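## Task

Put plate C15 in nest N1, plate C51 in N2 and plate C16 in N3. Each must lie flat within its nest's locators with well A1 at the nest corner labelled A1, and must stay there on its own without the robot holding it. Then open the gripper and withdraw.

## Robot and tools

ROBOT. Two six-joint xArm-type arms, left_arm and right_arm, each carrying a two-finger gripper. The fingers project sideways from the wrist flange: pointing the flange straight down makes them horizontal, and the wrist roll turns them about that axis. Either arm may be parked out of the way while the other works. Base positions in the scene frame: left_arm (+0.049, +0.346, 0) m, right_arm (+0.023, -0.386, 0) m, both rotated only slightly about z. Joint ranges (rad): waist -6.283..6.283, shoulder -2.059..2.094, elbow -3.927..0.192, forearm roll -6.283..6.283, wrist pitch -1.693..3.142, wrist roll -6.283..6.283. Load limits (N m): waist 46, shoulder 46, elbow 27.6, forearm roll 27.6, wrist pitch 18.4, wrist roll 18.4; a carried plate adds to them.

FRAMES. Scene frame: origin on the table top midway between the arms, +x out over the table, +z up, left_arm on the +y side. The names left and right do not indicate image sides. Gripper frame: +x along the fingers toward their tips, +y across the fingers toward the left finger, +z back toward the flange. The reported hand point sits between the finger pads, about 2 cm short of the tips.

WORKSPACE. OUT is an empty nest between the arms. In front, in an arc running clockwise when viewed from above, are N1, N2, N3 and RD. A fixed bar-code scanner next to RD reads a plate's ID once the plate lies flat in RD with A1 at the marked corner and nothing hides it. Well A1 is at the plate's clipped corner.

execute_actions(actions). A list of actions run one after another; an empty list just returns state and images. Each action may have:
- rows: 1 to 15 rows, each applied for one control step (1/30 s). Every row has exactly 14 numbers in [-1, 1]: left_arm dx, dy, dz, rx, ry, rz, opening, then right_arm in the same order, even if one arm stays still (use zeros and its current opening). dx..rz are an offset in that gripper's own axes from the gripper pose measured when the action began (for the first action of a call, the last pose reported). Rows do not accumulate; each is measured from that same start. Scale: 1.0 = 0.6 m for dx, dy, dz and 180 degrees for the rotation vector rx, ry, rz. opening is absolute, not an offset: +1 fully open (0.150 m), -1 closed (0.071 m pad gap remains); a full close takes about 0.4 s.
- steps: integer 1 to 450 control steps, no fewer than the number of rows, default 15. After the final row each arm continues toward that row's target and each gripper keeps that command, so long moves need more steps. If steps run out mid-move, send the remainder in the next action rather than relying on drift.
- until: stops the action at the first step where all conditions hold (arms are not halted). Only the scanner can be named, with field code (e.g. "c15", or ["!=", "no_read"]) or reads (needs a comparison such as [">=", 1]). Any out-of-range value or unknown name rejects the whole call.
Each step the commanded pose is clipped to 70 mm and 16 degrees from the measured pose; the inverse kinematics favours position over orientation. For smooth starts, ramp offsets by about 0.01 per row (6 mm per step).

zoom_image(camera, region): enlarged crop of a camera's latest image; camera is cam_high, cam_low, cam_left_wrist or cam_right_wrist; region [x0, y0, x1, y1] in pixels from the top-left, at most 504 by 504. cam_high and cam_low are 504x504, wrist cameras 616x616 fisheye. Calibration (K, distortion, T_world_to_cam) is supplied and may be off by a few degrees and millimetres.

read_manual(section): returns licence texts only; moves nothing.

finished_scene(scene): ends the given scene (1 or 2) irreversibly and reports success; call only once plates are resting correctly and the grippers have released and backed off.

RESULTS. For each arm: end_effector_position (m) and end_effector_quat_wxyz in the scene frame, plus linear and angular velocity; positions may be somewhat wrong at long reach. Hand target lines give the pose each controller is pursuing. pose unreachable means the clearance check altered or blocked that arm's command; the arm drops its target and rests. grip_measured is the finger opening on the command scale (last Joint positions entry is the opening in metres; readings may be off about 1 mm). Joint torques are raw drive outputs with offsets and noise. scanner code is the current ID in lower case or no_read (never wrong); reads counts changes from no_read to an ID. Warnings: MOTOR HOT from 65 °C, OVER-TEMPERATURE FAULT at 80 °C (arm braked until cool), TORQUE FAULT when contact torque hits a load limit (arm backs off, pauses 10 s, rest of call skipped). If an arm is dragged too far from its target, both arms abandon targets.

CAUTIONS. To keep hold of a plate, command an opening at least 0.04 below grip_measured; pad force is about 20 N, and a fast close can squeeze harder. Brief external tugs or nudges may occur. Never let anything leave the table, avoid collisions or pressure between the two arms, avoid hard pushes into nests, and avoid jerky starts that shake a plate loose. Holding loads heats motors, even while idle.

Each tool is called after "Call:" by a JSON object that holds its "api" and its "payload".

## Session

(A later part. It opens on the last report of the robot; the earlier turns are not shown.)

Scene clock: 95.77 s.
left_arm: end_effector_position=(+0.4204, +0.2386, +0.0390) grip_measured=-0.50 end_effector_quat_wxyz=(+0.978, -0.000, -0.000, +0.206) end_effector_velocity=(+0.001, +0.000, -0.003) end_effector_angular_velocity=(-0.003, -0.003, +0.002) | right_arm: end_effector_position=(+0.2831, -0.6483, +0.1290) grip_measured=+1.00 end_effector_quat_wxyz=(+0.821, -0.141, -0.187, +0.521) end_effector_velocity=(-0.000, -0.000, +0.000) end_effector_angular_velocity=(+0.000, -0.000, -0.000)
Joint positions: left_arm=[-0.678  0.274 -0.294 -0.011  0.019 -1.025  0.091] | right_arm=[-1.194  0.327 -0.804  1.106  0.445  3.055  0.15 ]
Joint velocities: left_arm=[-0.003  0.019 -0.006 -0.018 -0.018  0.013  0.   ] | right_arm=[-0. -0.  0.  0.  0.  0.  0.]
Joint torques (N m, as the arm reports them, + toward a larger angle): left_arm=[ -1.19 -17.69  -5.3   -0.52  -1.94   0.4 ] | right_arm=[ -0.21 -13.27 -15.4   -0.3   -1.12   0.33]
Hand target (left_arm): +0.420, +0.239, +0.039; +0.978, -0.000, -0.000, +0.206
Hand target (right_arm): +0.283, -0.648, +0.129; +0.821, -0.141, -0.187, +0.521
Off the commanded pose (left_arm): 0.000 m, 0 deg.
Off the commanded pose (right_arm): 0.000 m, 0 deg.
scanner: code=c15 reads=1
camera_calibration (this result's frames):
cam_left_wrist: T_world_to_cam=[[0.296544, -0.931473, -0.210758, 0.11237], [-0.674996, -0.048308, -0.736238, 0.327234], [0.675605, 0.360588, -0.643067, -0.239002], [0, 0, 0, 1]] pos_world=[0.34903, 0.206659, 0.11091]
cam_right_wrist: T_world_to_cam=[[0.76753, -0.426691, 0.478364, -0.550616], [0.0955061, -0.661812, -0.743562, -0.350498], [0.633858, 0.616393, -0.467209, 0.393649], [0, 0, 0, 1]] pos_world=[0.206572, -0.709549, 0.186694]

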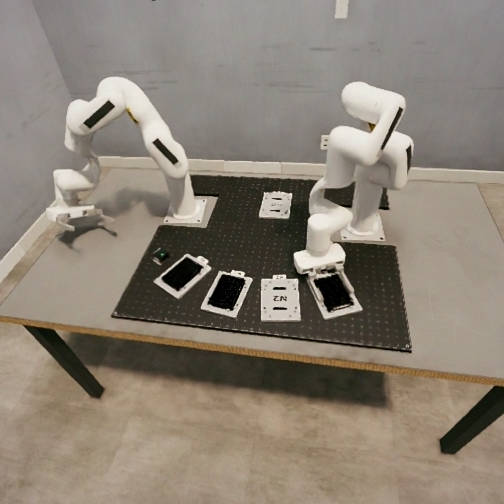

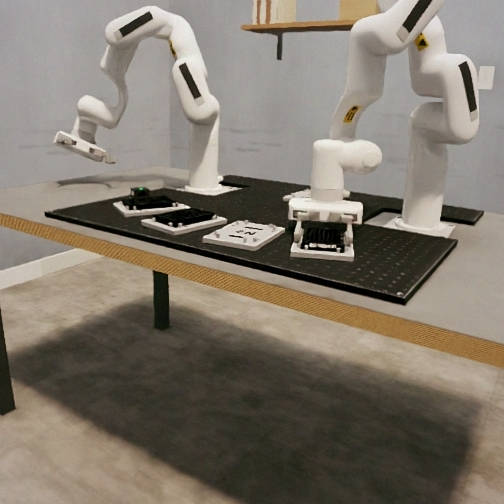

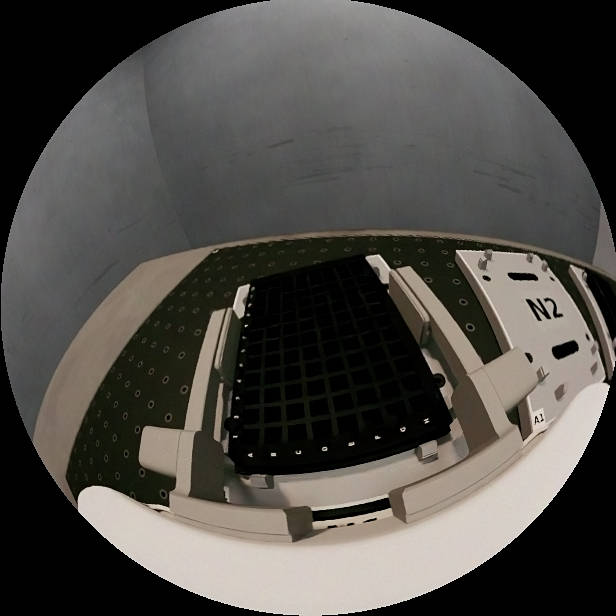

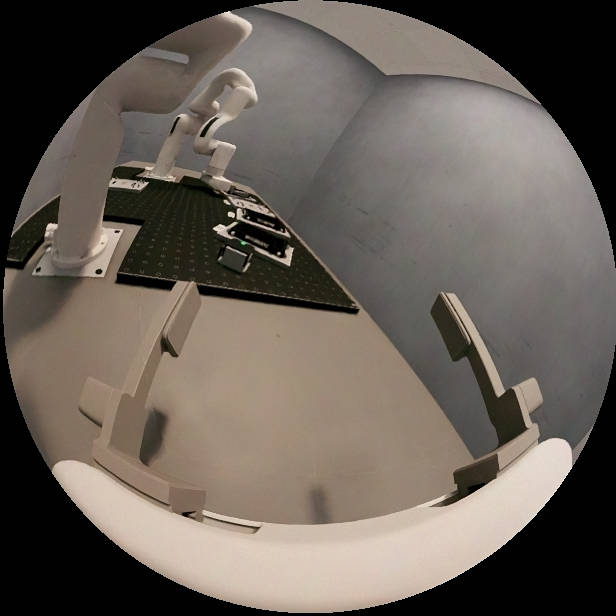

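Call:
{"api": "execute_actions", "payload": {"actions": [{"rows":[[-0.001,0.0008,-0.0007,0,0,-0.0014,-0.52,0,0,0,0,0,0,1],[-0.001,0.0008,-0.0007,0,0,-0.0014,-0.54,0,0,0,0,0,0,1],[-0.001,0.0008,-0.0007,0,0,-0.0014,-0.56,0,0,0,0,0,0,1],[-0.001,0.0008,-0.0007,0,0,-0.0014,-0.58,0,0,0,0,0,0,1],[-0.001,0.0008,-0.0007,0,0,-0.0014,-0.6,0,0,0,0,0,0,1],[-0.001,0.0008,-0.0007,0,0,-0.0014,-0.62,0,0,0,0,0,0,1],[-0.001,0.0008,-0.0007,0,0,-0.0014,-0.64,0,0,0,0,0,0,1],[-0.001,0.0008,-0.0007,0,0,-0.0014,-0.66,0,0,0,0,0,0,1],[-0.001,0.0008,-0.0007,0,0,-0.0014,-0.7,0,0,0,0,0,0,1],[-0.001,0.0008,-0.0007,0,0,-0.0014,-0.75,0,0,0,0,0,0,1],[-0.001,0.0008,-0.0007,0,0,-0.0014,-0.8,0,0,0,0,0,0,1]],"steps":14},{"rows":[[0,0,0.002,0,0,0,-0.8,0,0,0,0,0,0,1],[0,0,0.005,0,0,0,-0.8,0,0,0,0,0,0,1],[0,0,0.008,0,0,0,-0.8,0,0,0,0,0,0,1],[0,0,0.012,0,0,0,-0.8,0,0,0,0,0,0,1],[0,0,0.016,0,0,0,-0.8,0,0,0,0,0,0,1],[0,0,0.02,0,0,0,-0.8,0,0,0,0,0,0,1],[0,0,0.024,0,0,0,-0.8,0,0,0,0,0,0,1],[0,0,0.028,0,0,0,-0.8,0,0,0,0,0,0,1],[0,0,0.032,0,0,0,-0.8,0,0,0,0,0,0,1],[0,0,0.035,0,0,0,-0.8,0,0,0,0,0,0,1]],"steps":15},{"rows":[[-0.001,-0.006,0.001,0,0,-0.002,-0.8,0,0,0,0,0,0,1],[-0.003,-0.016,0.002,0,0,-0.005,-0.8,0,0,0,0,0,0,1],[-0.005,-0.031,0.003,0,0,-0.01,-0.8,0,0,0,0,0,0,1],[-0.008,-0.05,0.004,0,0,-0.015,-0.8,0,0,0,0,0,0,1],[-0.012,-0.072,0.004,0,0,-0.022,-0.8,0,0,0,0,0,0,1],[-0.016,-0.097,0.004,0,0,-0.03,-0.8,0,0,0,0,0,0,1],[-0.021,-0.122,0.004,0,0,-0.038,-0.8,0,0,0,0,0,0,1],[-0.025,-0.147,0.004,0,0,-0.045,-0.8,0,0,0,0,0,0,1],[-0.029,-0.172,0.004,0,0,-0.053,-0.8,0,0,0,0,0,0,1],[-0.033,-0.196,0.003,0,0,-0.06,-0.8,0,0,0,0,0,0,1],[-0.037,-0.22,0.002,0,0,-0.068,-0.8,0,0,0,0,0,0,1],[-0.041,-0.241,0,0,0,-0.074,-0.8,0,0,0,0,0,0,1],[-0.044,-0.259,-0.003,0,0,-0.08,-0.8,0,0,0,0,0,0,1],[-0.047,-0.273,-0.006,0,0,-0.084,-0.8,0,0,0,0,0,0,1],[-0.0482,-0.282,-0.008,0,0,-0.087,-0.8,0,0,0,0,0,0,1]],"steps":27}]}}

Call:
{"api": "zoom_image", "payload": {"camera": "cam_left_wrist", "region": [170, 220, 520, 540]}}

Scene clock: 101.20 s.
left_arm: end_effector_position=(+0.4605, +0.0733, +0.0541) grip_measured=-0.65 end_effector_quat_wxyz=(+0.998, -0.001, -0.001, +0.070) end_effector_velocity=(+0.006, -0.011, -0.001) end_effector_angular_velocity=(-0.005, -0.000, -0.014) | right_arm: end_effector_position=(+0.2831, -0.6483, +0.1290) grip_measured=+1.00 end_effector_quat_wxyz=(+0.821, -0.141, -0.187, +0.521) end_effector_velocity=(-0.000, +0.000, -0.000) end_effector_angular_velocity=(+0.000, +0.000, -0.000)
Joint positions: left_arm=[-0.895  0.381 -0.642  0.     0.258 -0.977  0.085] | right_arm=[-1.194  0.327 -0.804  1.106  0.445  3.055  0.15 ]
Joint velocities: left_arm=[-0.006  0.025 -0.039 -0.011  0.011  0.019  0.   ] | right_arm=[-0.  0.  0. -0. -0.  0.  0.]
Joint torques (N m, as the arm reports them, + toward a larger angle): left_arm=[ -1.08 -24.58  -6.6   -0.85  -2.2    0.62] | right_arm=[ -0.85 -13.59 -15.3   -0.67  -1.23   0.43]
Hand target (left_arm): +0.461, +0.072, +0.054; +0.998, -0.001, -0.001, +0.069
Hand target (right_arm): +0.283, -0.648, +0.129; +0.821, -0.141, -0.187, +0.521
Off the commanded pose (left_arm): 0.001 m, 0 deg.
Off the commanded pose (right_arm): 0.000 m, 0 deg.
scanner: code=c15 reads=1
camera_calibration (this result's frames):
cam_left_wrist: T_world_to_cam=[[0.0318338, -0.97726, -0.209642, 0.0748837], [-0.661583, 0.13662, -0.737322, 0.337685], [0.749196, 0.162167, -0.642189, -0.2162], [0, 0, 0, 1]] pos_world=[0.382999, 0.0621071, 0.12584]
cam_right_wrist: T_world_to_cam=[[0.767531, -0.426691, 0.478364, -0.550616], [0.0955062, -0.661812, -0.743562, -0.350498], [0.633858, 0.616393, -0.467209, 0.393649], [0, 0, 0, 1]] pos_world=[0.206572, -0.709549, 0.186694]

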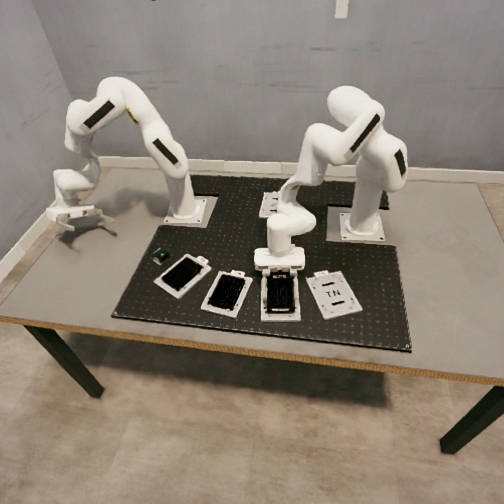

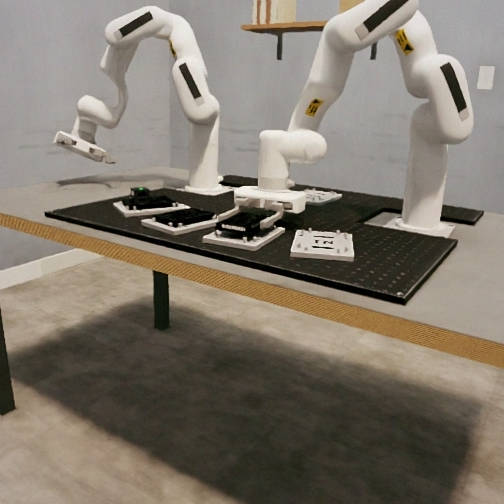

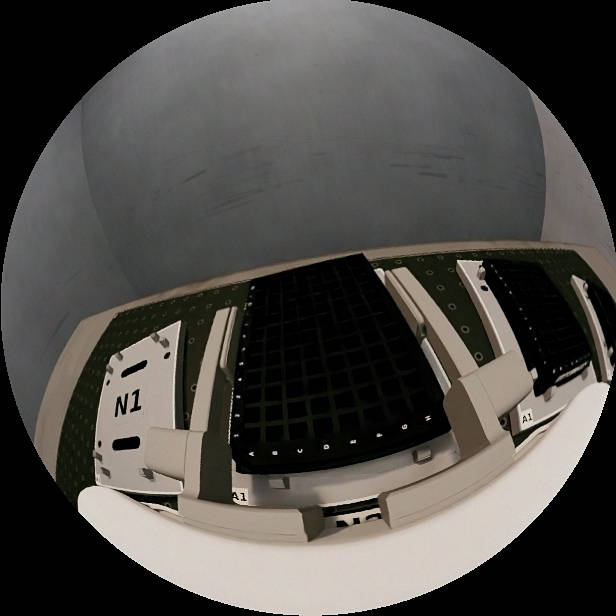

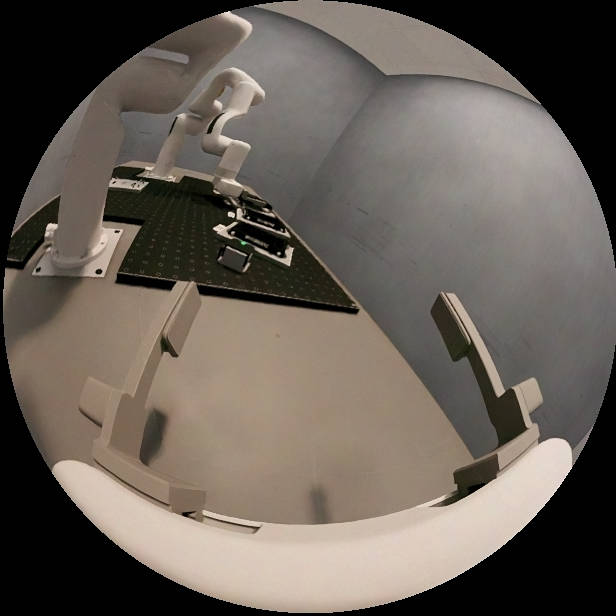

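Region (170, 220, 520, 540) of cam_left_wrist's 616x616 image, scaled by 1.440, with more detail than that image has; it fills the top 461 rows of this view, and the rest is white.

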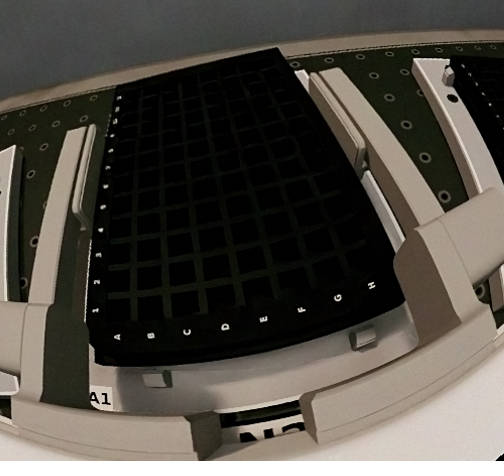

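Call:
{"api": "execute_actions", "payload": {"actions": [{"rows":[[-0.0003,-0.002,-0.002,0.0004,0.0005,-0.0005,-0.8,0,0,0,0,0,0,1],[-0.0003,-0.002,-0.004,0.0004,0.0005,-0.0005,-0.8,0,0,0,0,0,0,1],[-0.0003,-0.002,-0.007,0.0004,0.0005,-0.0005,-0.8,0,0,0,0,0,0,1],[-0.0003,-0.002,-0.01,0.0004,0.0005,-0.0005,-0.8,0,0,0,0,0,0,1],[-0.0003,-0.002,-0.0125,0.0004,0.0005,-0.0005,-0.8,0,0,0,0,0,0,1],[-0.0003,-0.002,-0.015,0.0004,0.0005,-0.0005,-0.8,0,0,0,0,0,0,1],[-0.0003,-0.002,-0.0175,0.0004,0.0005,-0.0005,-0.8,0,0,0,0,0,0,1],[-0.0003,-0.002,-0.02,0.0004,0.0005,-0.0005,-0.8,0,0,0,0,0,0,1],[-0.0003,-0.002,-0.022,0.0004,0.0005,-0.0005,-0.8,0,0,0,0,0,0,1],[-0.0003,-0.002,-0.0237,0.0004,0.0005,-0.0005,-0.8,0,0,0,0,0,0,1],[-0.0003,-0.002,-0.0248,0.0004,0.0005,-0.0005,-0.8,0,0,0,0,0,0,1]],"steps":16}]}}

Call:
{"api": "zoom_image", "payload": {"camera": "cam_left_wrist", "region": [170, 220, 520, 540]}}

Scene clock: 103.40 s.
left_arm: end_effector_position=(+0.4604, +0.0721, +0.0397) grip_measured=-0.65 end_effector_quat_wxyz=(+0.998, -0.000, +0.000, +0.069) end_effector_velocity=(+0.001, +0.000, -0.005) end_effector_angular_velocity=(-0.004, -0.003, +0.006) | right_arm: end_effector_position=(+0.2831, -0.6483, +0.1290) grip_measured=+1.00 end_effector_quat_wxyz=(+0.821, -0.141, -0.187, +0.521) end_effector_velocity=(-0.000, -0.000, +0.000) end_effector_angular_velocity=(-0.001, +0.000, +0.001)
Joint positions: left_arm=[-0.897  0.432 -0.656 -0.003  0.224 -0.974  0.085] | right_arm=[-1.194  0.327 -0.804  1.106  0.445  3.055  0.15 ]
Joint velocities: left_arm=[ 0.001  0.022 -0.008 -0.002 -0.019 -0.002 -0.   ] | right_arm=[-0.    -0.    -0.    -0.001 -0.     0.     0.   ]
Joint torques (N m, as the arm reports them, + toward a larger angle): left_arm=[ -0.5  -24.59  -6.74  -0.7   -1.68   0.4 ] | right_arm=[  0.06 -13.15 -15.35  -0.63  -1.12   0.43]
Hand target (left_arm): +0.460, +0.072, +0.039; +0.998, -0.000, +0.000, +0.069
Hand target (right_arm): +0.283, -0.648, +0.129; +0.821, -0.141, -0.187, +0.521
Off the commanded pose (left_arm): 0.001 m, 0 deg.
Off the commanded pose (right_arm): 0.000 m, 0 deg.
scanner: code=c15 reads=1
camera_calibration (this result's frames):
cam_left_wrist: T_world_to_cam=[[0.0297183, -0.977056, -0.210898, 0.071729], [-0.662833, 0.138665, -0.735816, 0.327587], [0.748177, 0.161657, -0.643504, -0.224565], [0, 0, 0, 1]] pos_world=[0.383018, 0.0609609, 0.111663]
cam_right_wrist: T_world_to_cam=[[0.767531, -0.426691, 0.478364, -0.550616], [0.0955062, -0.661812, -0.743562, -0.350498], [0.633858, 0.616393, -0.467209, 0.393649], [0, 0, 0, 1]] pos_world=[0.206572, -0.709549, 0.186694]

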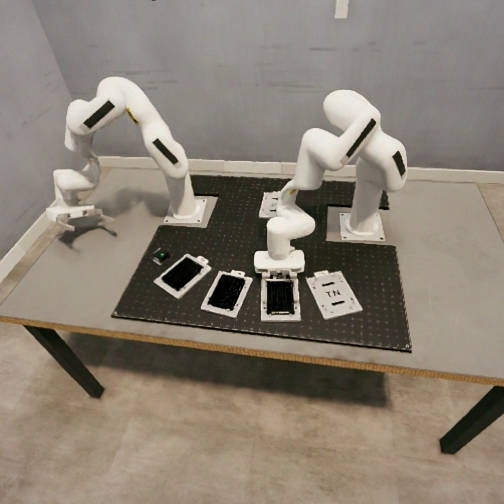

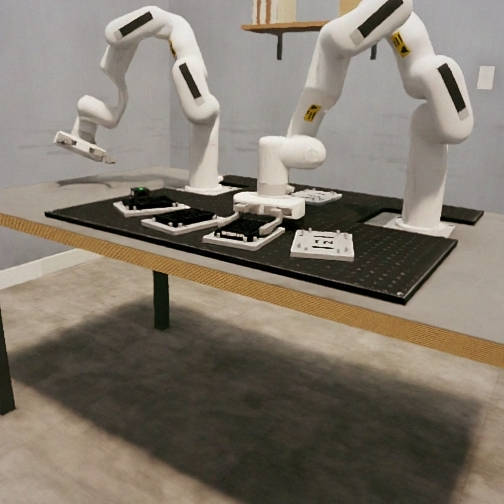

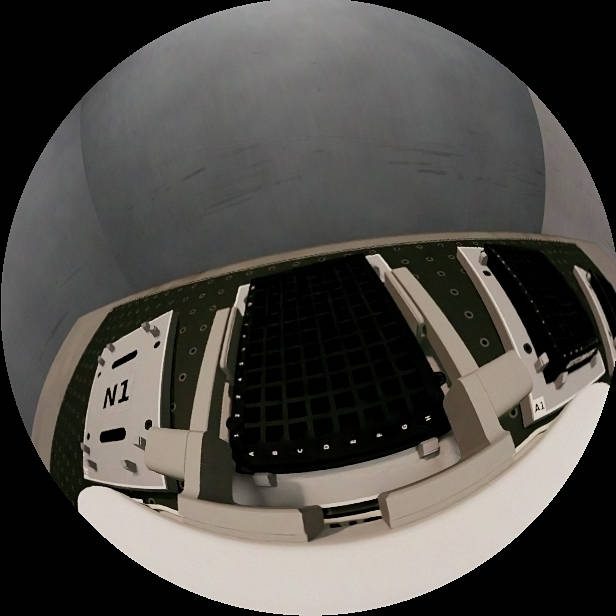

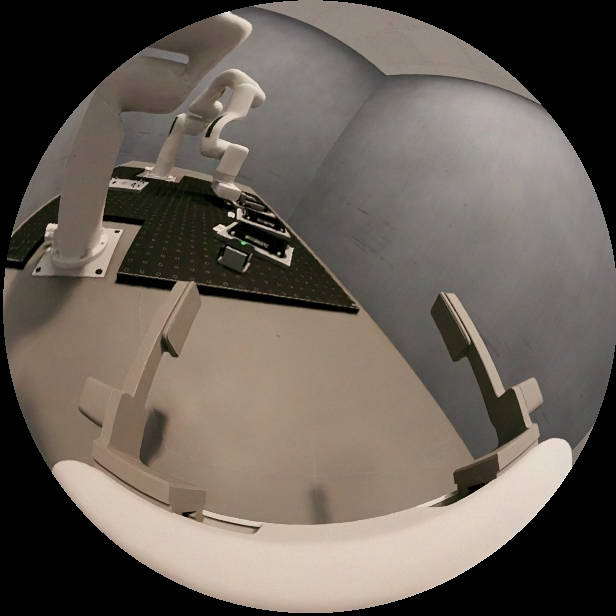

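Region (170, 220, 520, 540) of cam_left_wrist's 616x616 image, scaled by 1.440, with more detail than that image has; it fills the top 461 rows of this view, and the rest is white.

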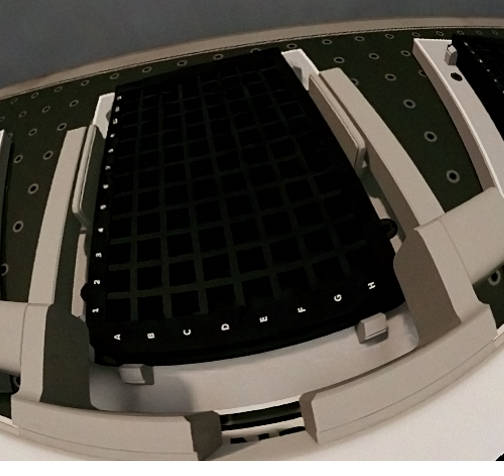

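Call:
{"api": "execute_actions", "payload": {"actions": [{"rows":[[0,0,-0.0009,0,0,0,-0.66,0,0,0,0,0,0,1],[0,0,-0.0009,0,0,0,-0.62,0,0,0,0,0,0,1],[0,0,-0.0009,0,0,0,-0.56,0,0,0,0,0,0,1],[0,0,-0.0009,0,0,0,-0.48,0,0,0,0,0,0,1],[0,0,0,0,0,0,-0.42,0,0,0,0,0,0,1],[0,0,0.002,0,0,0,-0.4,0,0,0,0,0,0,1],[0,0,0.006,0,0,0,-0.4,0,0,0,0,0,0,1],[0,0,0.012,0,0,0,-0.4,0,0,0,0,0,0,1],[0,0,0.019,0,0,0,-0.4,0,0,0,0,0,0,1],[0,0,0.026,0,0,0,-0.4,0,0,0,0,0,0,1],[0,0,0.033,0,0,0,-0.4,0,0,0,0,0,0,1],[0,0,0.039,0,0,0,-0.4,0,0,0,0,0,0,1],[0,0,0.043,0,0,0,-0.4,0,0,0,0,0,0,1]],"steps":18},{"rows":[[-0.004,-0.011,0.003,0,0,-0.004,-0.4,0,0,0,0,0,0,1],[-0.01,-0.032,0.007,0,0,-0.011,-0.4,0,0,0,0,0,0,1],[-0.02,-0.062,0.011,0,0,-0.022,-0.4,0,0,0,0,0,0,1],[-0.032,-0.1,0.014,0,0,-0.035,-0.4,0,0,0,0,0,0,1],[-0.047,-0.144,0.015,0,0,-0.051,-0.4,0,0,0,0,0,0,1],[-0.062,-0.192,0.015,0,0,-0.068,-0.4,0,0,0,0,0,0,1],[-0.078,-0.242,0.015,0,0,-0.086,-0.4,0,0,0,0,0,0,1],[-0.095,-0.293,0.015,0,0,-0.104,-0.4,0,0,0,0,0,0,1],[-0.111,-0.343,0.015,0,0,-0.121,-0.4,0,0,0,0,0,0,1],[-0.127,-0.392,0.015,0,0,-0.138,-0.4,0,0,0,0,0,0,1],[-0.142,-0.438,0.015,0,0,-0.155,-0.4,0,0,0,0,0,0,1],[-0.155,-0.48,0.013,0,0,-0.17,-0.4,0,0,0,0,0,0,1],[-0.167,-0.517,0.01,0,0,-0.183,-0.4,0,0,0,0,0,0,1],[-0.176,-0.545,0.007,0,0,-0.193,-0.4,0,0,0,0,0,0,1],[-0.1817,-0.5618,0.004,0,0,-0.1986,-0.4,0,0,0,0,0,0,1]],"steps":35}]}}

Scene clock: 108.20 s.
left_arm: end_effector_position=(+0.3964, -0.2678, +0.0689) grip_measured=-0.40 end_effector_quat_wxyz=(+0.970, -0.006, -0.003, -0.244) end_effector_velocity=(+0.032, -0.075, -0.022) end_effector_angular_velocity=(+0.072, +0.015, +0.060) | right_arm: end_effector_position=(+0.2831, -0.6483, +0.1290) grip_measured=+1.00 end_effector_quat_wxyz=(+0.821, -0.141, -0.187, +0.521) end_effector_velocity=(+0.000, -0.000, +0.000) end_effector_angular_velocity=(+0.001, -0.001, -0.001)
Joint positions: left_arm=[-1.25   0.764 -1.427 -0.003  0.65  -0.697  0.095] | right_arm=[-1.194  0.327 -0.804  1.106  0.445  3.055  0.15 ]
Joint velocities: left_arm=[-0.009  0.291 -0.51   0.024  0.291 -0.089  0.   ] | right_arm=[-0.     0.     0.     0.001  0.     0.     0.   ]
Joint torques (N m, as the arm reports them, + toward a larger angle): left_arm=[ -0.35 -39.49  -8.98  -0.54  -2.12   0.65] | right_arm=[ -0.87 -13.65 -15.84  -0.3   -1.3    0.3 ]
Hand target (left_arm): +0.399, -0.276, +0.067; +0.970, -0.002, -0.002, -0.241
Hand target (right_arm): +0.283, -0.648, +0.129; +0.821, -0.141, -0.187, +0.521
Off the commanded pose (left_arm): 0.010 m, 1 deg.
Off the commanded pose (right_arm): 0.000 m, 0 deg.
scanner: code=c15 reads=1
camera_calibration (this result's frames):
cam_left_wrist: T_world_to_cam=[[-0.55079, -0.809544, -0.203146, 0.0220694], [-0.451254, 0.493585, -0.743467, 0.365467], [0.702139, -0.317824, -0.637172, -0.213506], [0, 0, 0, 1]] pos_world=[0.326985, -0.23038, 0.140156]
cam_right_wrist: T_world_to_cam=[[0.767531, -0.426691, 0.478363, -0.550616], [0.0955062, -0.661811, -0.743562, -0.350498], [0.633857, 0.616393, -0.467209, 0.393649], [0, 0, 0, 1]] pos_world=[0.206572, -0.709549, 0.186694]

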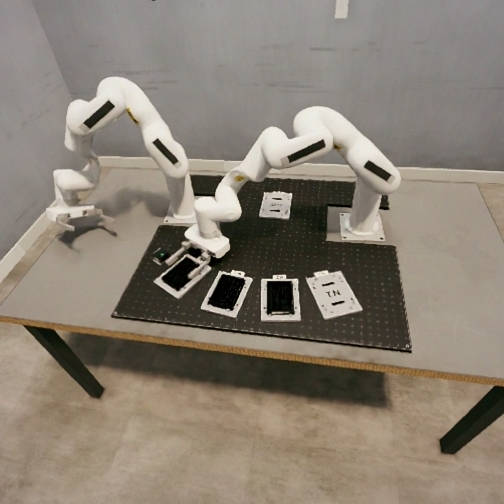

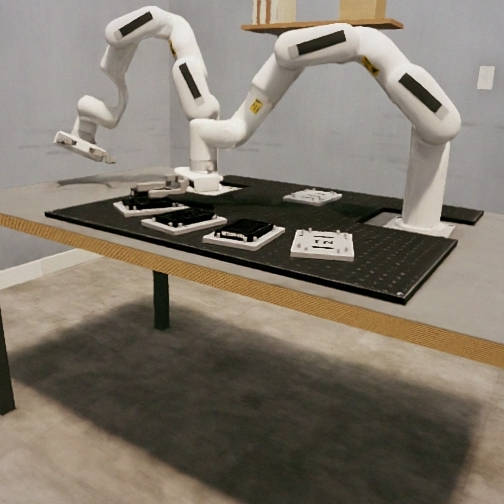

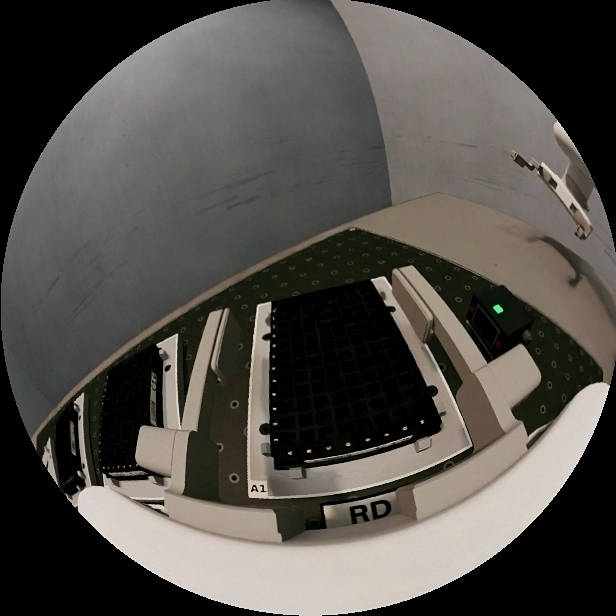

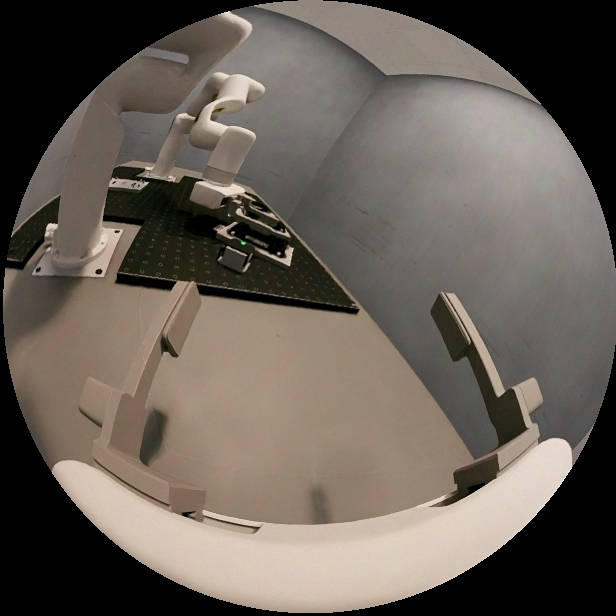

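Call:
{"api": "execute_actions", "payload": {"actions": []}}

Scene clock: 108.47 s.
left_arm: end_effector_position=(+0.3988, -0.2754, +0.0677) grip_measured=-0.40 end_effector_quat_wxyz=(+0.970, -0.003, -0.002, -0.241) end_effector_velocity=(+0.001, -0.006, -0.001) end_effector_angular_velocity=(+0.005, +0.000, +0.002) | right_arm: end_effector_position=(+0.2831, -0.6483, +0.1290) grip_measured=+1.00 end_effector_quat_wxyz=(+0.821, -0.141, -0.187, +0.521) end_effector_velocity=(-0.000, +0.000, -0.000) end_effector_angular_velocity=(-0.000, +0.000, +0.001)
Joint positions: left_arm=[-1.251  0.791 -1.476 -0.     0.679 -0.706  0.095] | right_arm=[-1.194  0.327 -0.804  1.106  0.445  3.055  0.15 ]
Joint velocities: left_arm=[-0.002  0.02  -0.035  0.002  0.02  -0.006 -0.   ] | right_arm=[-0.    -0.    -0.    -0.001 -0.    -0.     0.   ]
Joint torques (N m, as the arm reports them, + toward a larger angle): left_arm=[ -1.04 -36.6  -10.1   -0.69  -2.15   0.32] | right_arm=[ -0.45 -13.54 -15.88  -0.6   -0.89   0.24]
Hand target (left_arm): +0.399, -0.276, +0.067; +0.970, -0.002, -0.002, -0.241
Hand target (right_arm): +0.283, -0.648, +0.129; +0.821, -0.141, -0.187, +0.521
Off the commanded pose (left_arm): 0.002 m, 0 deg.
Off the commanded pose (right_arm): 0.000 m, 0 deg.
scanner: code=c15 reads=1
camera_calibration (this result's frames):
cam_left_wrist: T_world_to_cam=[[-0.547011, -0.810961, -0.207656, 0.0154506], [-0.454406, 0.495979, -0.739946, 0.371105], [0.70306, -0.310399, -0.639811, -0.216587], [0, 0, 0, 1]] pos_world=[0.329358, -0.238759, 0.139232]
cam_right_wrist: T_world_to_cam=[[0.767531, -0.426691, 0.478364, -0.550616], [0.0955061, -0.661811, -0.743562, -0.350498], [0.633858, 0.616393, -0.467209, 0.393649], [0, 0, 0, 1]] pos_world=[0.206572, -0.709549, 0.186694]

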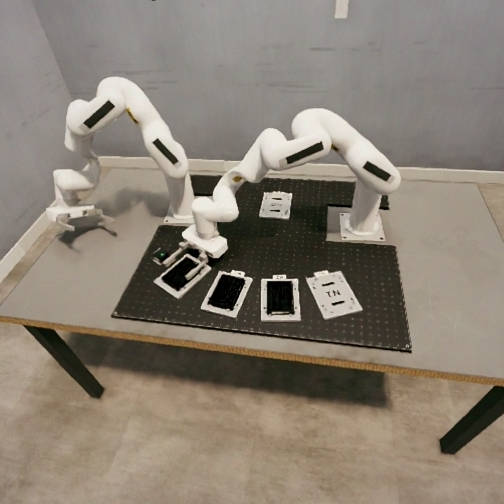

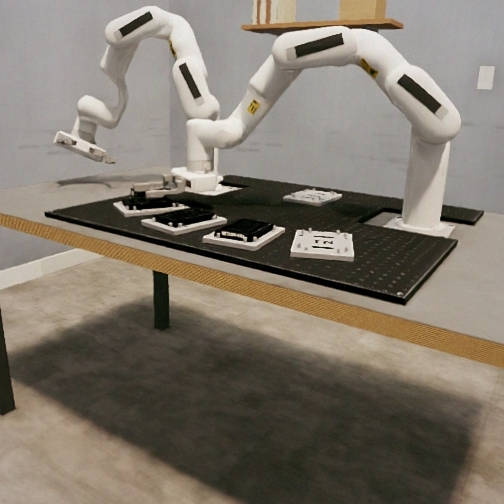

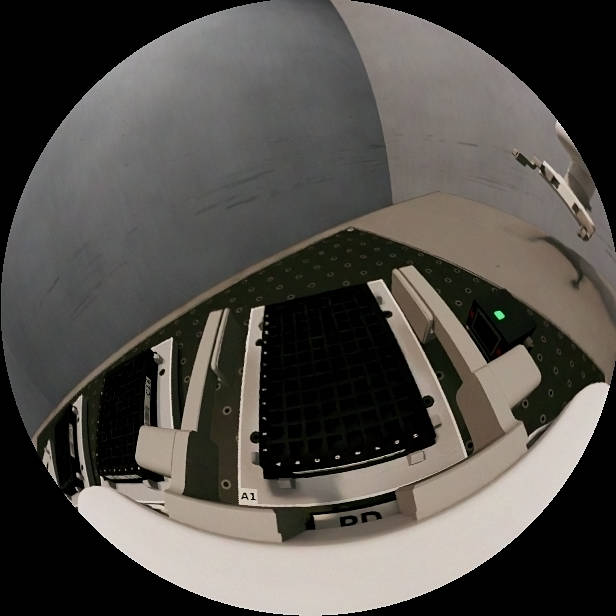

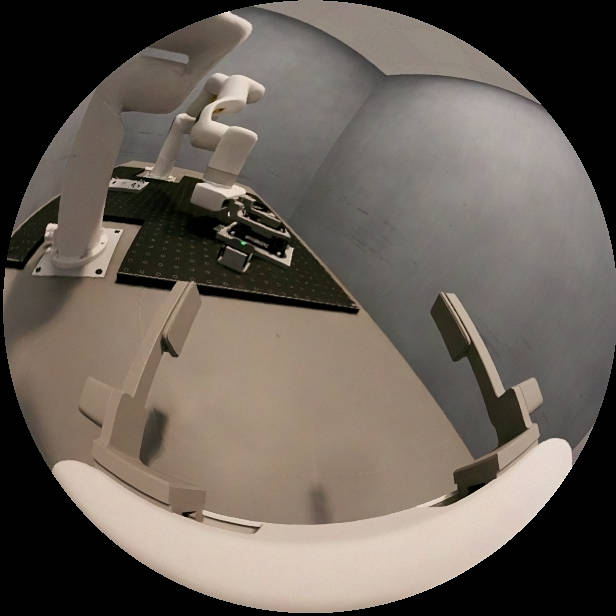

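Call:
{"api": "execute_actions", "payload": {"actions": [{"rows":[[0.001,-0.0018,-0.003,0.0013,0.0016,0.0004,-0.4,0,0,0,0,0,0,1],[0.001,-0.0018,-0.007,0.0013,0.0016,0.0004,-0.4,0,0,0,0,0,0,1],[0.001,-0.0018,-0.012,0.0013,0.0016,0.0004,-0.4,0,0,0,0,0,0,1],[0.001,-0.0018,-0.018,0.0013,0.0016,0.0004,-0.4,0,0,0,0,0,0,1],[0.001,-0.0018,-0.024,0.0013,0.0016,0.0004,-0.4,0,0,0,0,0,0,1],[0.001,-0.0018,-0.03,0.0013,0.0016,0.0004,-0.42,0,0,0,0,0,0,1],[0.001,-0.0018,-0.035,0.0013,0.0016,0.0004,-0.44,0,0,0,0,0,0,1],[0.001,-0.0018,-0.04,0.0013,0.0016,0.0004,-0.46,0,0,0,0,0,0,1],[0.001,-0.0018,-0.043,0.0013,0.0016,0.0004,-0.48,0,0,0,0,0,0,1],[0.001,-0.0018,-0.0452,0.0013,0.0016,0.0004,-0.5,0,0,0,0,0,0,1]],"steps":19},{"rows":[[0,0,0,0,0,0,-0.53,0,0,0,0,0,0,1],[0,0,0,0,0,0,-0.56,0,0,0,0,0,0,1],[0,0,0,0,0,0,-0.59,0,0,0,0,0,0,1],[0,0,0,0,0,0,-0.61,0,0,0,0,0,0,1],[0,0,0,0,0,0,-0.63,0,0,0,0,0,0,1],[0,0,0,0,0,0,-0.65,0,0,0,0,0,0,1],[0,0,0,0,0,0,-0.67,0,0,0,0,0,0,1],[0,0,0,0,0,0,-0.7,0,0,0,0,0,0,1],[0,0,0,0,0,0,-0.75,0,0,0,0,0,0,1],[0,0,0,0,0,0,-0.8,0,0,0,0,0,0,1]],"steps":11}]}}

Call:
{"api": "zoom_image", "payload": {"camera": "cam_left_wrist", "region": [170, 220, 520, 540]}}

Scene clock: 112.07 s.
left_arm: end_effector_position=(+0.3989, -0.2771, +0.0416) grip_measured=-0.65 end_effector_quat_wxyz=(+0.971, -0.001, -0.000, -0.241) end_effector_velocity=(-0.001, -0.000, +0.000) end_effector_angular_velocity=(-0.000, +0.000, -0.000) | right_arm: end_effector_position=(+0.2831, -0.6483, +0.1290) grip_measured=+1.00 end_effector_quat_wxyz=(+0.821, -0.141, -0.187, +0.521) end_effector_velocity=(+0.000, +0.000, +0.000) end_effector_angular_velocity=(+0.000, -0.000, -0.001)
Joint positions: left_arm=[-1.253  0.855 -1.506 -0.001  0.65  -0.708  0.085] | right_arm=[-1.194  0.327 -0.804  1.106  0.445  3.055  0.15 ]
Joint velocities: left_arm=[-0.001 -0.     0.    -0.001  0.    -0.     0.   ] | right_arm=[ 0.     0.     0.     0.001  0.    -0.     0.   ]
Joint torques (N m, as the arm reports them, + toward a larger angle): left_arm=[ -0.48 -36.87 -10.29  -0.65  -1.98   0.28] | right_arm=[ -0.41 -13.92 -15.17  -0.57  -1.24   0.65]
Hand target (left_arm): +0.399, -0.277, +0.041; +0.971, -0.001, -0.000, -0.241
Hand target (right_arm): +0.283, -0.648, +0.129; +0.821, -0.141, -0.187, +0.521
Off the commanded pose (left_arm): 0.000 m, 0 deg.
Off the commanded pose (right_arm): 0.000 m, 0 deg.
scanner: code=no_read reads=1
camera_calibration (this result's frames):
cam_left_wrist: T_world_to_cam=[[-0.54664, -0.810501, -0.210411, 0.00880955], [-0.456475, 0.499087, -0.736575, 0.354204], [0.702008, -0.306594, -0.642794, -0.23224], [0, 0, 0, 1]] pos_world=[0.329535, -0.240842, 0.113469]
cam_right_wrist: T_world_to_cam=[[0.76753, -0.426691, 0.478363, -0.550616], [0.095506, -0.661811, -0.743562, -0.350497], [0.633858, 0.616393, -0.467209, 0.393649], [0, 0, 0, 1]] pos_world=[0.206572, -0.709549, 0.186694]

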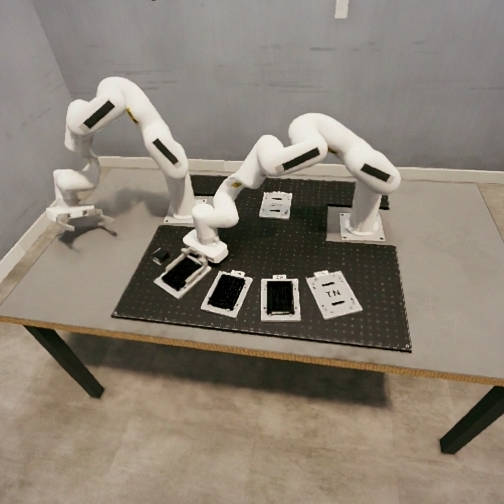

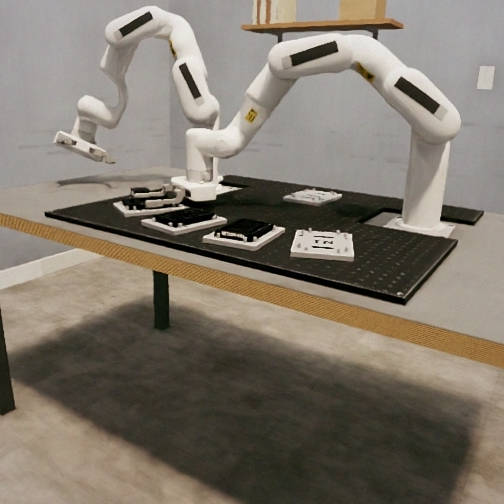

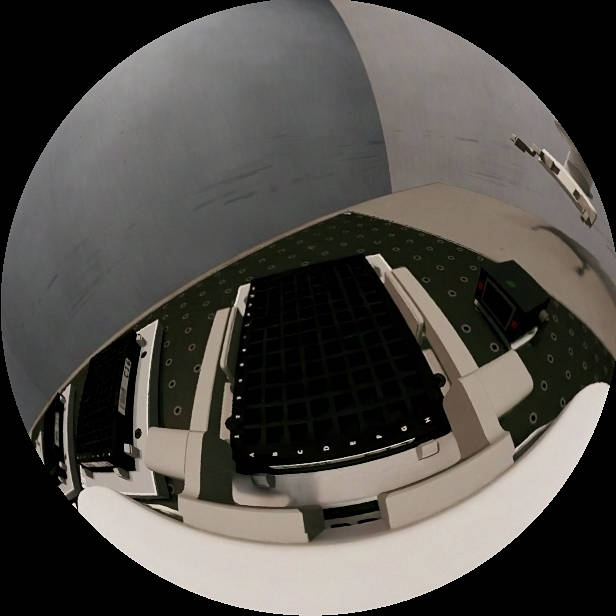

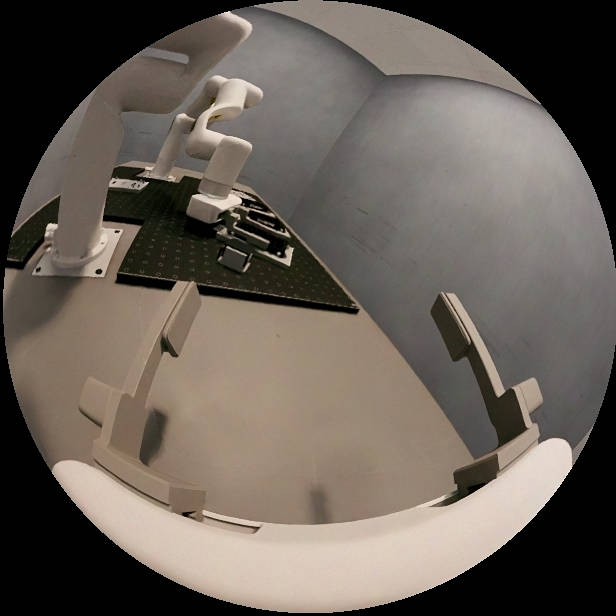

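Region (170, 220, 520, 540) of cam_left_wrist's 616x616 image, scaled by 1.440, with more detail than that image has; it fills the top 461 rows of this view, and the rest is white.

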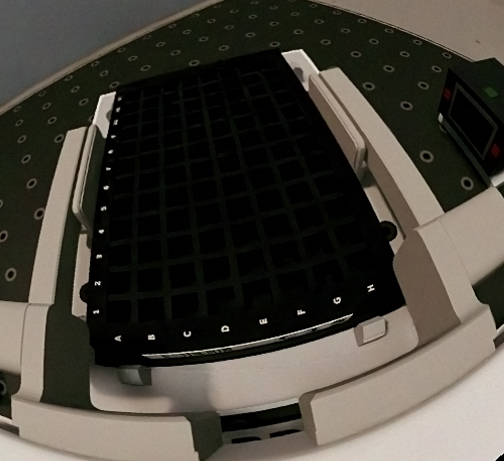

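Call:
{"api": "execute_actions", "payload": {"actions": [{"rows":[[0,0,0.002,0,0,0,-0.8,0,0,0,0,0,0,1],[0,0,0.005,0,0,0,-0.8,0,0,0,0,0,0,1],[0,0,0.009,0,0,0,-0.8,0,0,0,0,0,0,1],[0,0,0.014,0,0,0,-0.8,0,0,0,0,0,0,1],[0,0,0.02,0,0,0,-0.8,0,0,0,0,0,0,1],[0,0,0.027,0,0,0,-0.8,0,0,0,0,0,0,1],[0,0,0.034,0,0,0,-0.8,0,0,0,0,0,0,1],[0,0,0.041,0,0,0,-0.8,0,0,0,0,0,0,1],[0,0,0.048,0,0,0,-0.8,0,0,0,0,0,0,1],[0,0,0.054,0,0,0,-0.8,0,0,0,0,0,0,1],[0,0,0.059,0,0,0,-0.8,0,0,0,0,0,0,1],[0,0,0.063,0,0,0,-0.8,0,0,0,0,0,0,1],[0,0,0.065,0,0,0,-0.8,0,0,0,0,0,0,1]],"steps":20},{"rows":[[-0.003,0.006,0,0,0,0.002,-0.8,0,0,0,0,0,0,1],[-0.008,0.017,0,0,0,0.006,-0.8,0,0,0,0,0,0,1],[-0.016,0.033,0,0,0,0.012,-0.8,0,0,0,0,0,0,1],[-0.026,0.054,0,0,0,0.02,-0.8,0,0,0,0,0,0,1],[-0.037,0.078,0,0,0,0.029,-0.8,0,0,0,0,0,0,1],[-0.05,0.105,0,0,0,0.039,-0.8,0,0,0,0,0,0,1],[-0.064,0.135,0,0,0,0.05,-0.8,0,0,0,0,0,0,1],[-0.08,0.168,0,0,0,0.062,-0.8,0,0,0,0,0,0,1],[-0.098,0.205,0,0,0,0.075,-0.8,0,0,0,0,0,0,1],[-0.12,0.25,0,0,0,0.09,-0.8,0,0,0,0,0,0,1],[-0.15,0.315,0,0,0,0.105,-0.8,0,0,0,0,0,0,1],[-0.19,0.4,0,0,0,0.12,-0.8,0,0,0,0,0,0,1],[-0.24,0.5,0,0,0,0.14,-0.8,0,0,0,0,0,0,1],[-0.3,0.63,0,0,0,0.17,-0.8,0,0,0,0,0,0,1],[-0.371,0.7768,0,0,0,0.2857,-0.8,0,0,0,0,0,0,1]],"steps":52}]}}

Scene clock: 117.33 s.
left_arm: end_effector_position=(+0.4197, +0.2355, +0.0791) grip_measured=-0.65 end_effector_quat_wxyz=(+0.978, +0.004, -0.005, +0.207) end_effector_velocity=(+0.006, +0.030, +0.012) end_effector_angular_velocity=(-0.043, +0.013, -0.057) | right_arm: end_effector_position=(+0.2831, -0.6483, +0.1290) grip_measured=+1.00 end_effector_quat_wxyz=(+0.821, -0.141, -0.187, +0.521) end_effector_velocity=(-0.000, -0.000, -0.000) end_effector_angular_velocity=(+0.000, +0.000, -0.000)
Joint positions: left_arm=[-0.675  0.078 -0.262  0.063  0.183 -1.097  0.085] | right_arm=[-1.194  0.327 -0.804  1.106  0.445  3.055  0.15 ]
Joint velocities: left_arm=[ 0.07  -0.125  0.088 -0.24   0.019  0.364  0.   ] | right_arm=[-0.  0. -0. -0.  0.  0.  0.]
Joint torques (N m, as the arm reports them, + toward a larger angle): left_arm=[ -1.93 -14.85  -6.22  -0.16  -2.27   0.39] | right_arm=[ -0.49 -13.54 -15.89  -0.13  -1.49   0.21]
Hand target (left_arm): +0.420, +0.239, +0.080; +0.979, +0.002, -0.003, +0.205
Hand target (right_arm): +0.283, -0.648, +0.129; +0.821, -0.141, -0.187, +0.521
Off the commanded pose (left_arm): 0.004 m, 1 deg.
Off the commanded pose (right_arm): 0.000 m, 0 deg.
scanner: code=no_read reads=1
camera_calibration (this result's frames):
cam_left_wrist: T_world_to_cam=[[0.299531, -0.928985, -0.217411, 0.11683], [-0.669711, -0.0424213, -0.74141, 0.352886], [0.679536, 0.367678, -0.634858, -0.215622], [0, 0, 0, 1]] pos_world=[0.347861, 0.202782, 0.150144]
cam_right_wrist: T_world_to_cam=[[0.76753, -0.426691, 0.478364, -0.550616], [0.095506, -0.661811, -0.743562, -0.350498], [0.633858, 0.616393, -0.467209, 0.393649], [0, 0, 0, 1]] pos_world=[0.206572, -0.709549, 0.186694]

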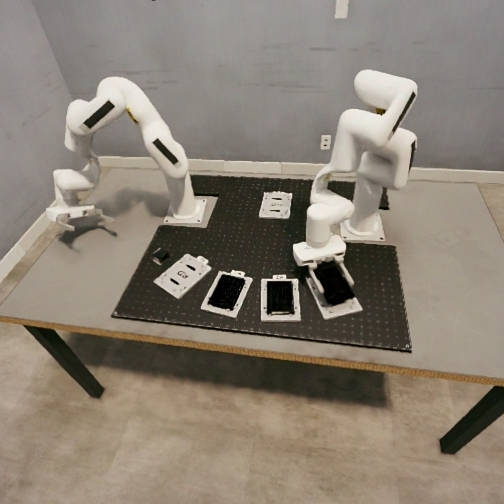

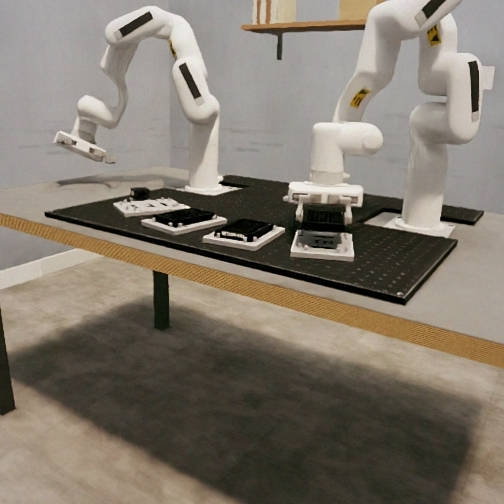

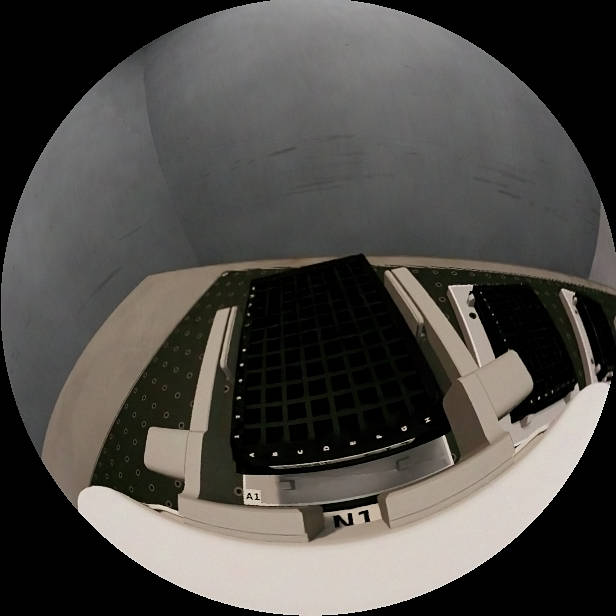

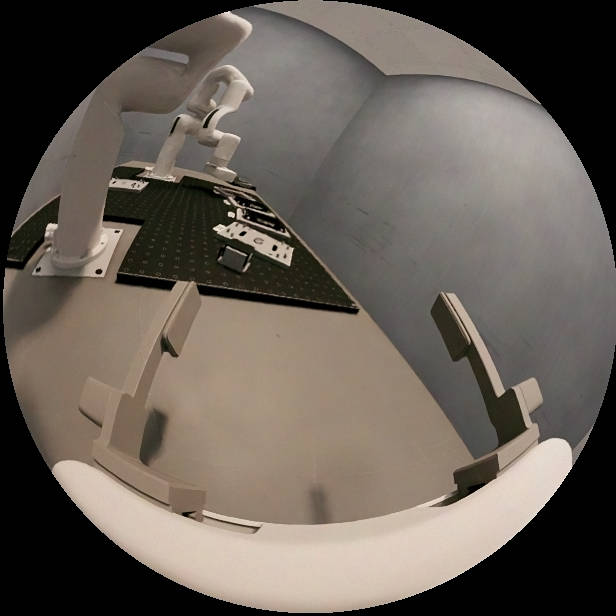

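Call:
{"api": "execute_actions", "payload": {"actions": [{"rows":[[0.003,0.005,0,-0.0017,0.0034,-0.002,-0.8,0,0,0,0,0,0,1],[0.003,0.005,-0.003,-0.0017,0.0034,-0.002,-0.8,0,0,0,0,0,0,1],[0.003,0.005,-0.007,-0.0017,0.0034,-0.002,-0.8,0,0,0,0,0,0,1],[0.0028,0.005,-0.012,-0.0017,0.0034,-0.002,-0.8,0,0,0,0,0,0,1],[0.0028,0.005,-0.018,-0.0017,0.0034,-0.002,-0.8,0,0,0,0,0,0,1],[0.0027,0.0049,-0.024,-0.0017,0.0034,-0.002,-0.8,0,0,0,0,0,0,1],[0.0026,0.0049,-0.03,-0.0017,0.0034,-0.002,-0.8,0,0,0,0,0,0,1],[0.0026,0.0048,-0.035,-0.0017,0.0034,-0.002,-0.8,0,0,0,0,0,0,1],[0.0025,0.0048,-0.04,-0.0017,0.0034,-0.002,-0.8,0,0,0,0,0,0,1],[0.0025,0.0048,-0.0435,-0.0017,0.0034,-0.002,-0.8,0,0,0,0,0,0,1]],"steps":18}]}}

Call:
{"api": "zoom_image", "payload": {"camera": "cam_left_wrist", "region": [170, 220, 520, 540]}}

Scene clock: 120.90 s.
left_arm: end_effector_position=(+0.4200, +0.2391, +0.0537) grip_measured=-0.65 end_effector_quat_wxyz=(+0.979, +0.000, +0.000, +0.204) end_effector_velocity=(+0.003, -0.002, -0.004) end_effector_angular_velocity=(-0.010, -0.012, -0.001) | right_arm: end_effector_position=(+0.2831, -0.6483, +0.1290) grip_measured=+1.00 end_effector_quat_wxyz=(+0.821, -0.141, -0.187, +0.521) end_effector_velocity=(-0.000, -0.000, +0.000) end_effector_angular_velocity=(-0.000, +0.000, +0.000)
Joint positions: left_arm=[-0.674  0.195 -0.274 -0.001  0.078 -1.026  0.085] | right_arm=[-1.194  0.327 -0.804  1.106  0.445  3.055  0.15 ]
Joint velocities: left_arm=[-0.003  0.035 -0.012 -0.016 -0.039  0.014  0.   ] | right_arm=[-0. -0.  0. -0.  0.  0.  0.]
Joint torques (N m, as the arm reports them, + toward a larger angle): left_arm=[ -0.18 -17.87  -5.53  -0.47  -2.18   0.18] | right_arm=[ -0.89 -13.39 -15.65   0.08  -1.01   0.25]
Hand target (left_arm): +0.420, +0.239, +0.053; +0.979, -0.000, +0.000, +0.204
Hand target (right_arm): +0.283, -0.648, +0.129; +0.821, -0.141, -0.187, +0.521
Off the commanded pose (left_arm): 0.001 m, 0 deg.
Off the commanded pose (right_arm): 0.000 m, 0 deg.
scanner: code=no_read reads=1
camera_calibration (this result's frames):
cam_left_wrist: T_world_to_cam=[[0.291983, -0.932706, -0.211674, 0.118268], [-0.675824, -0.0445996, -0.735712, 0.337197], [0.676762, 0.35787, -0.643368, -0.229215], [0, 0, 0, 1]] pos_world=[0.348478, 0.207377, 0.125645]
cam_right_wrist: T_world_to_cam=[[0.767531, -0.426691, 0.478363, -0.550616], [0.095506, -0.661811, -0.743562, -0.350498], [0.633858, 0.616393, -0.467209, 0.393649], [0, 0, 0, 1]] pos_world=[0.206572, -0.709549, 0.186694]

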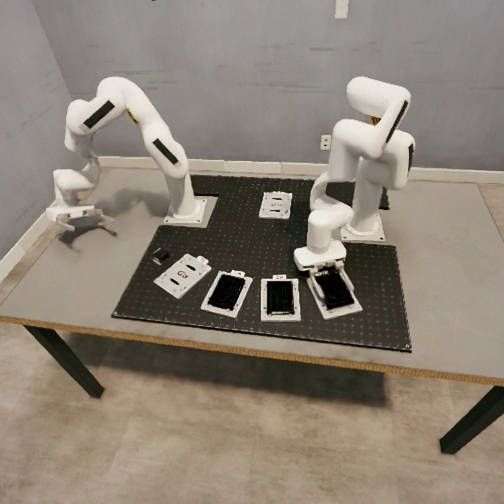

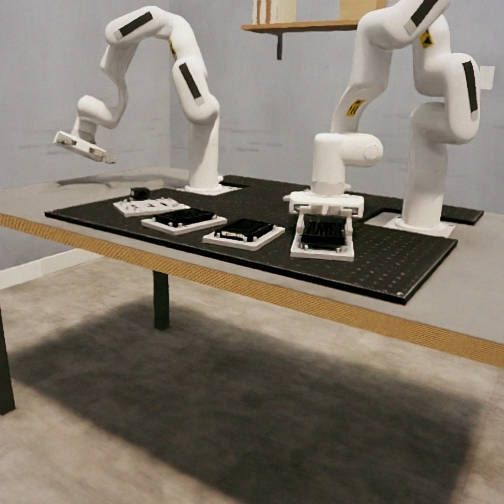

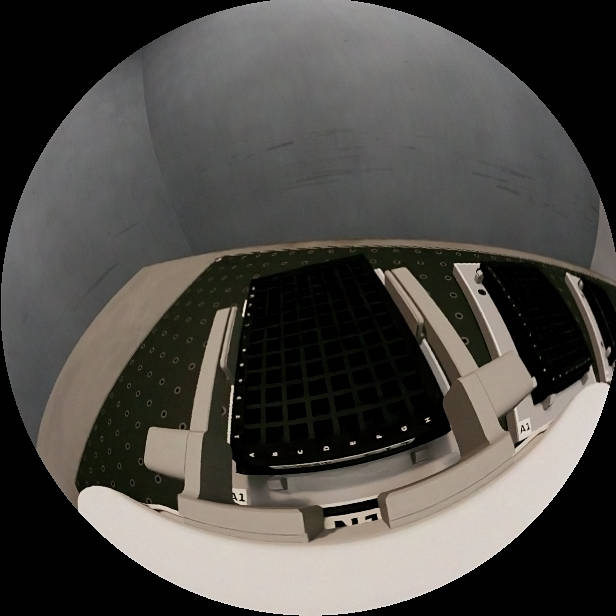

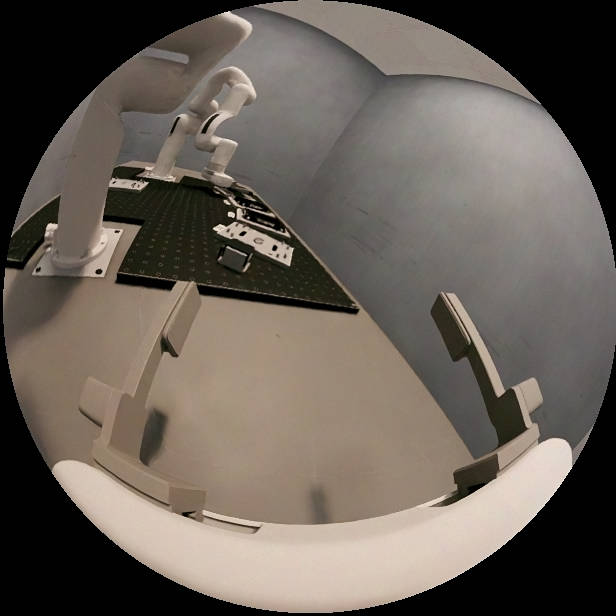

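Region (170, 220, 520, 540) of cam_left_wrist's 616x616 image, scaled by 1.440, with more detail than that image has; it fills the top 461 rows of this view, and the rest is white.

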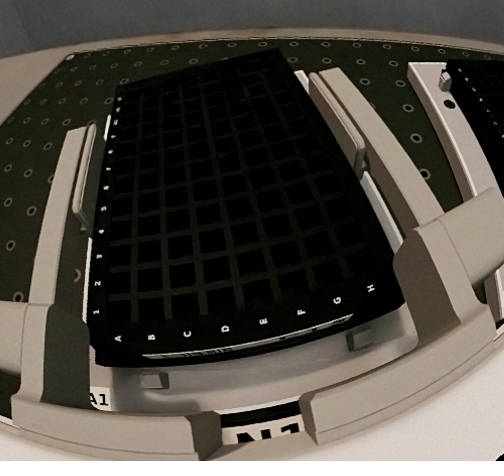

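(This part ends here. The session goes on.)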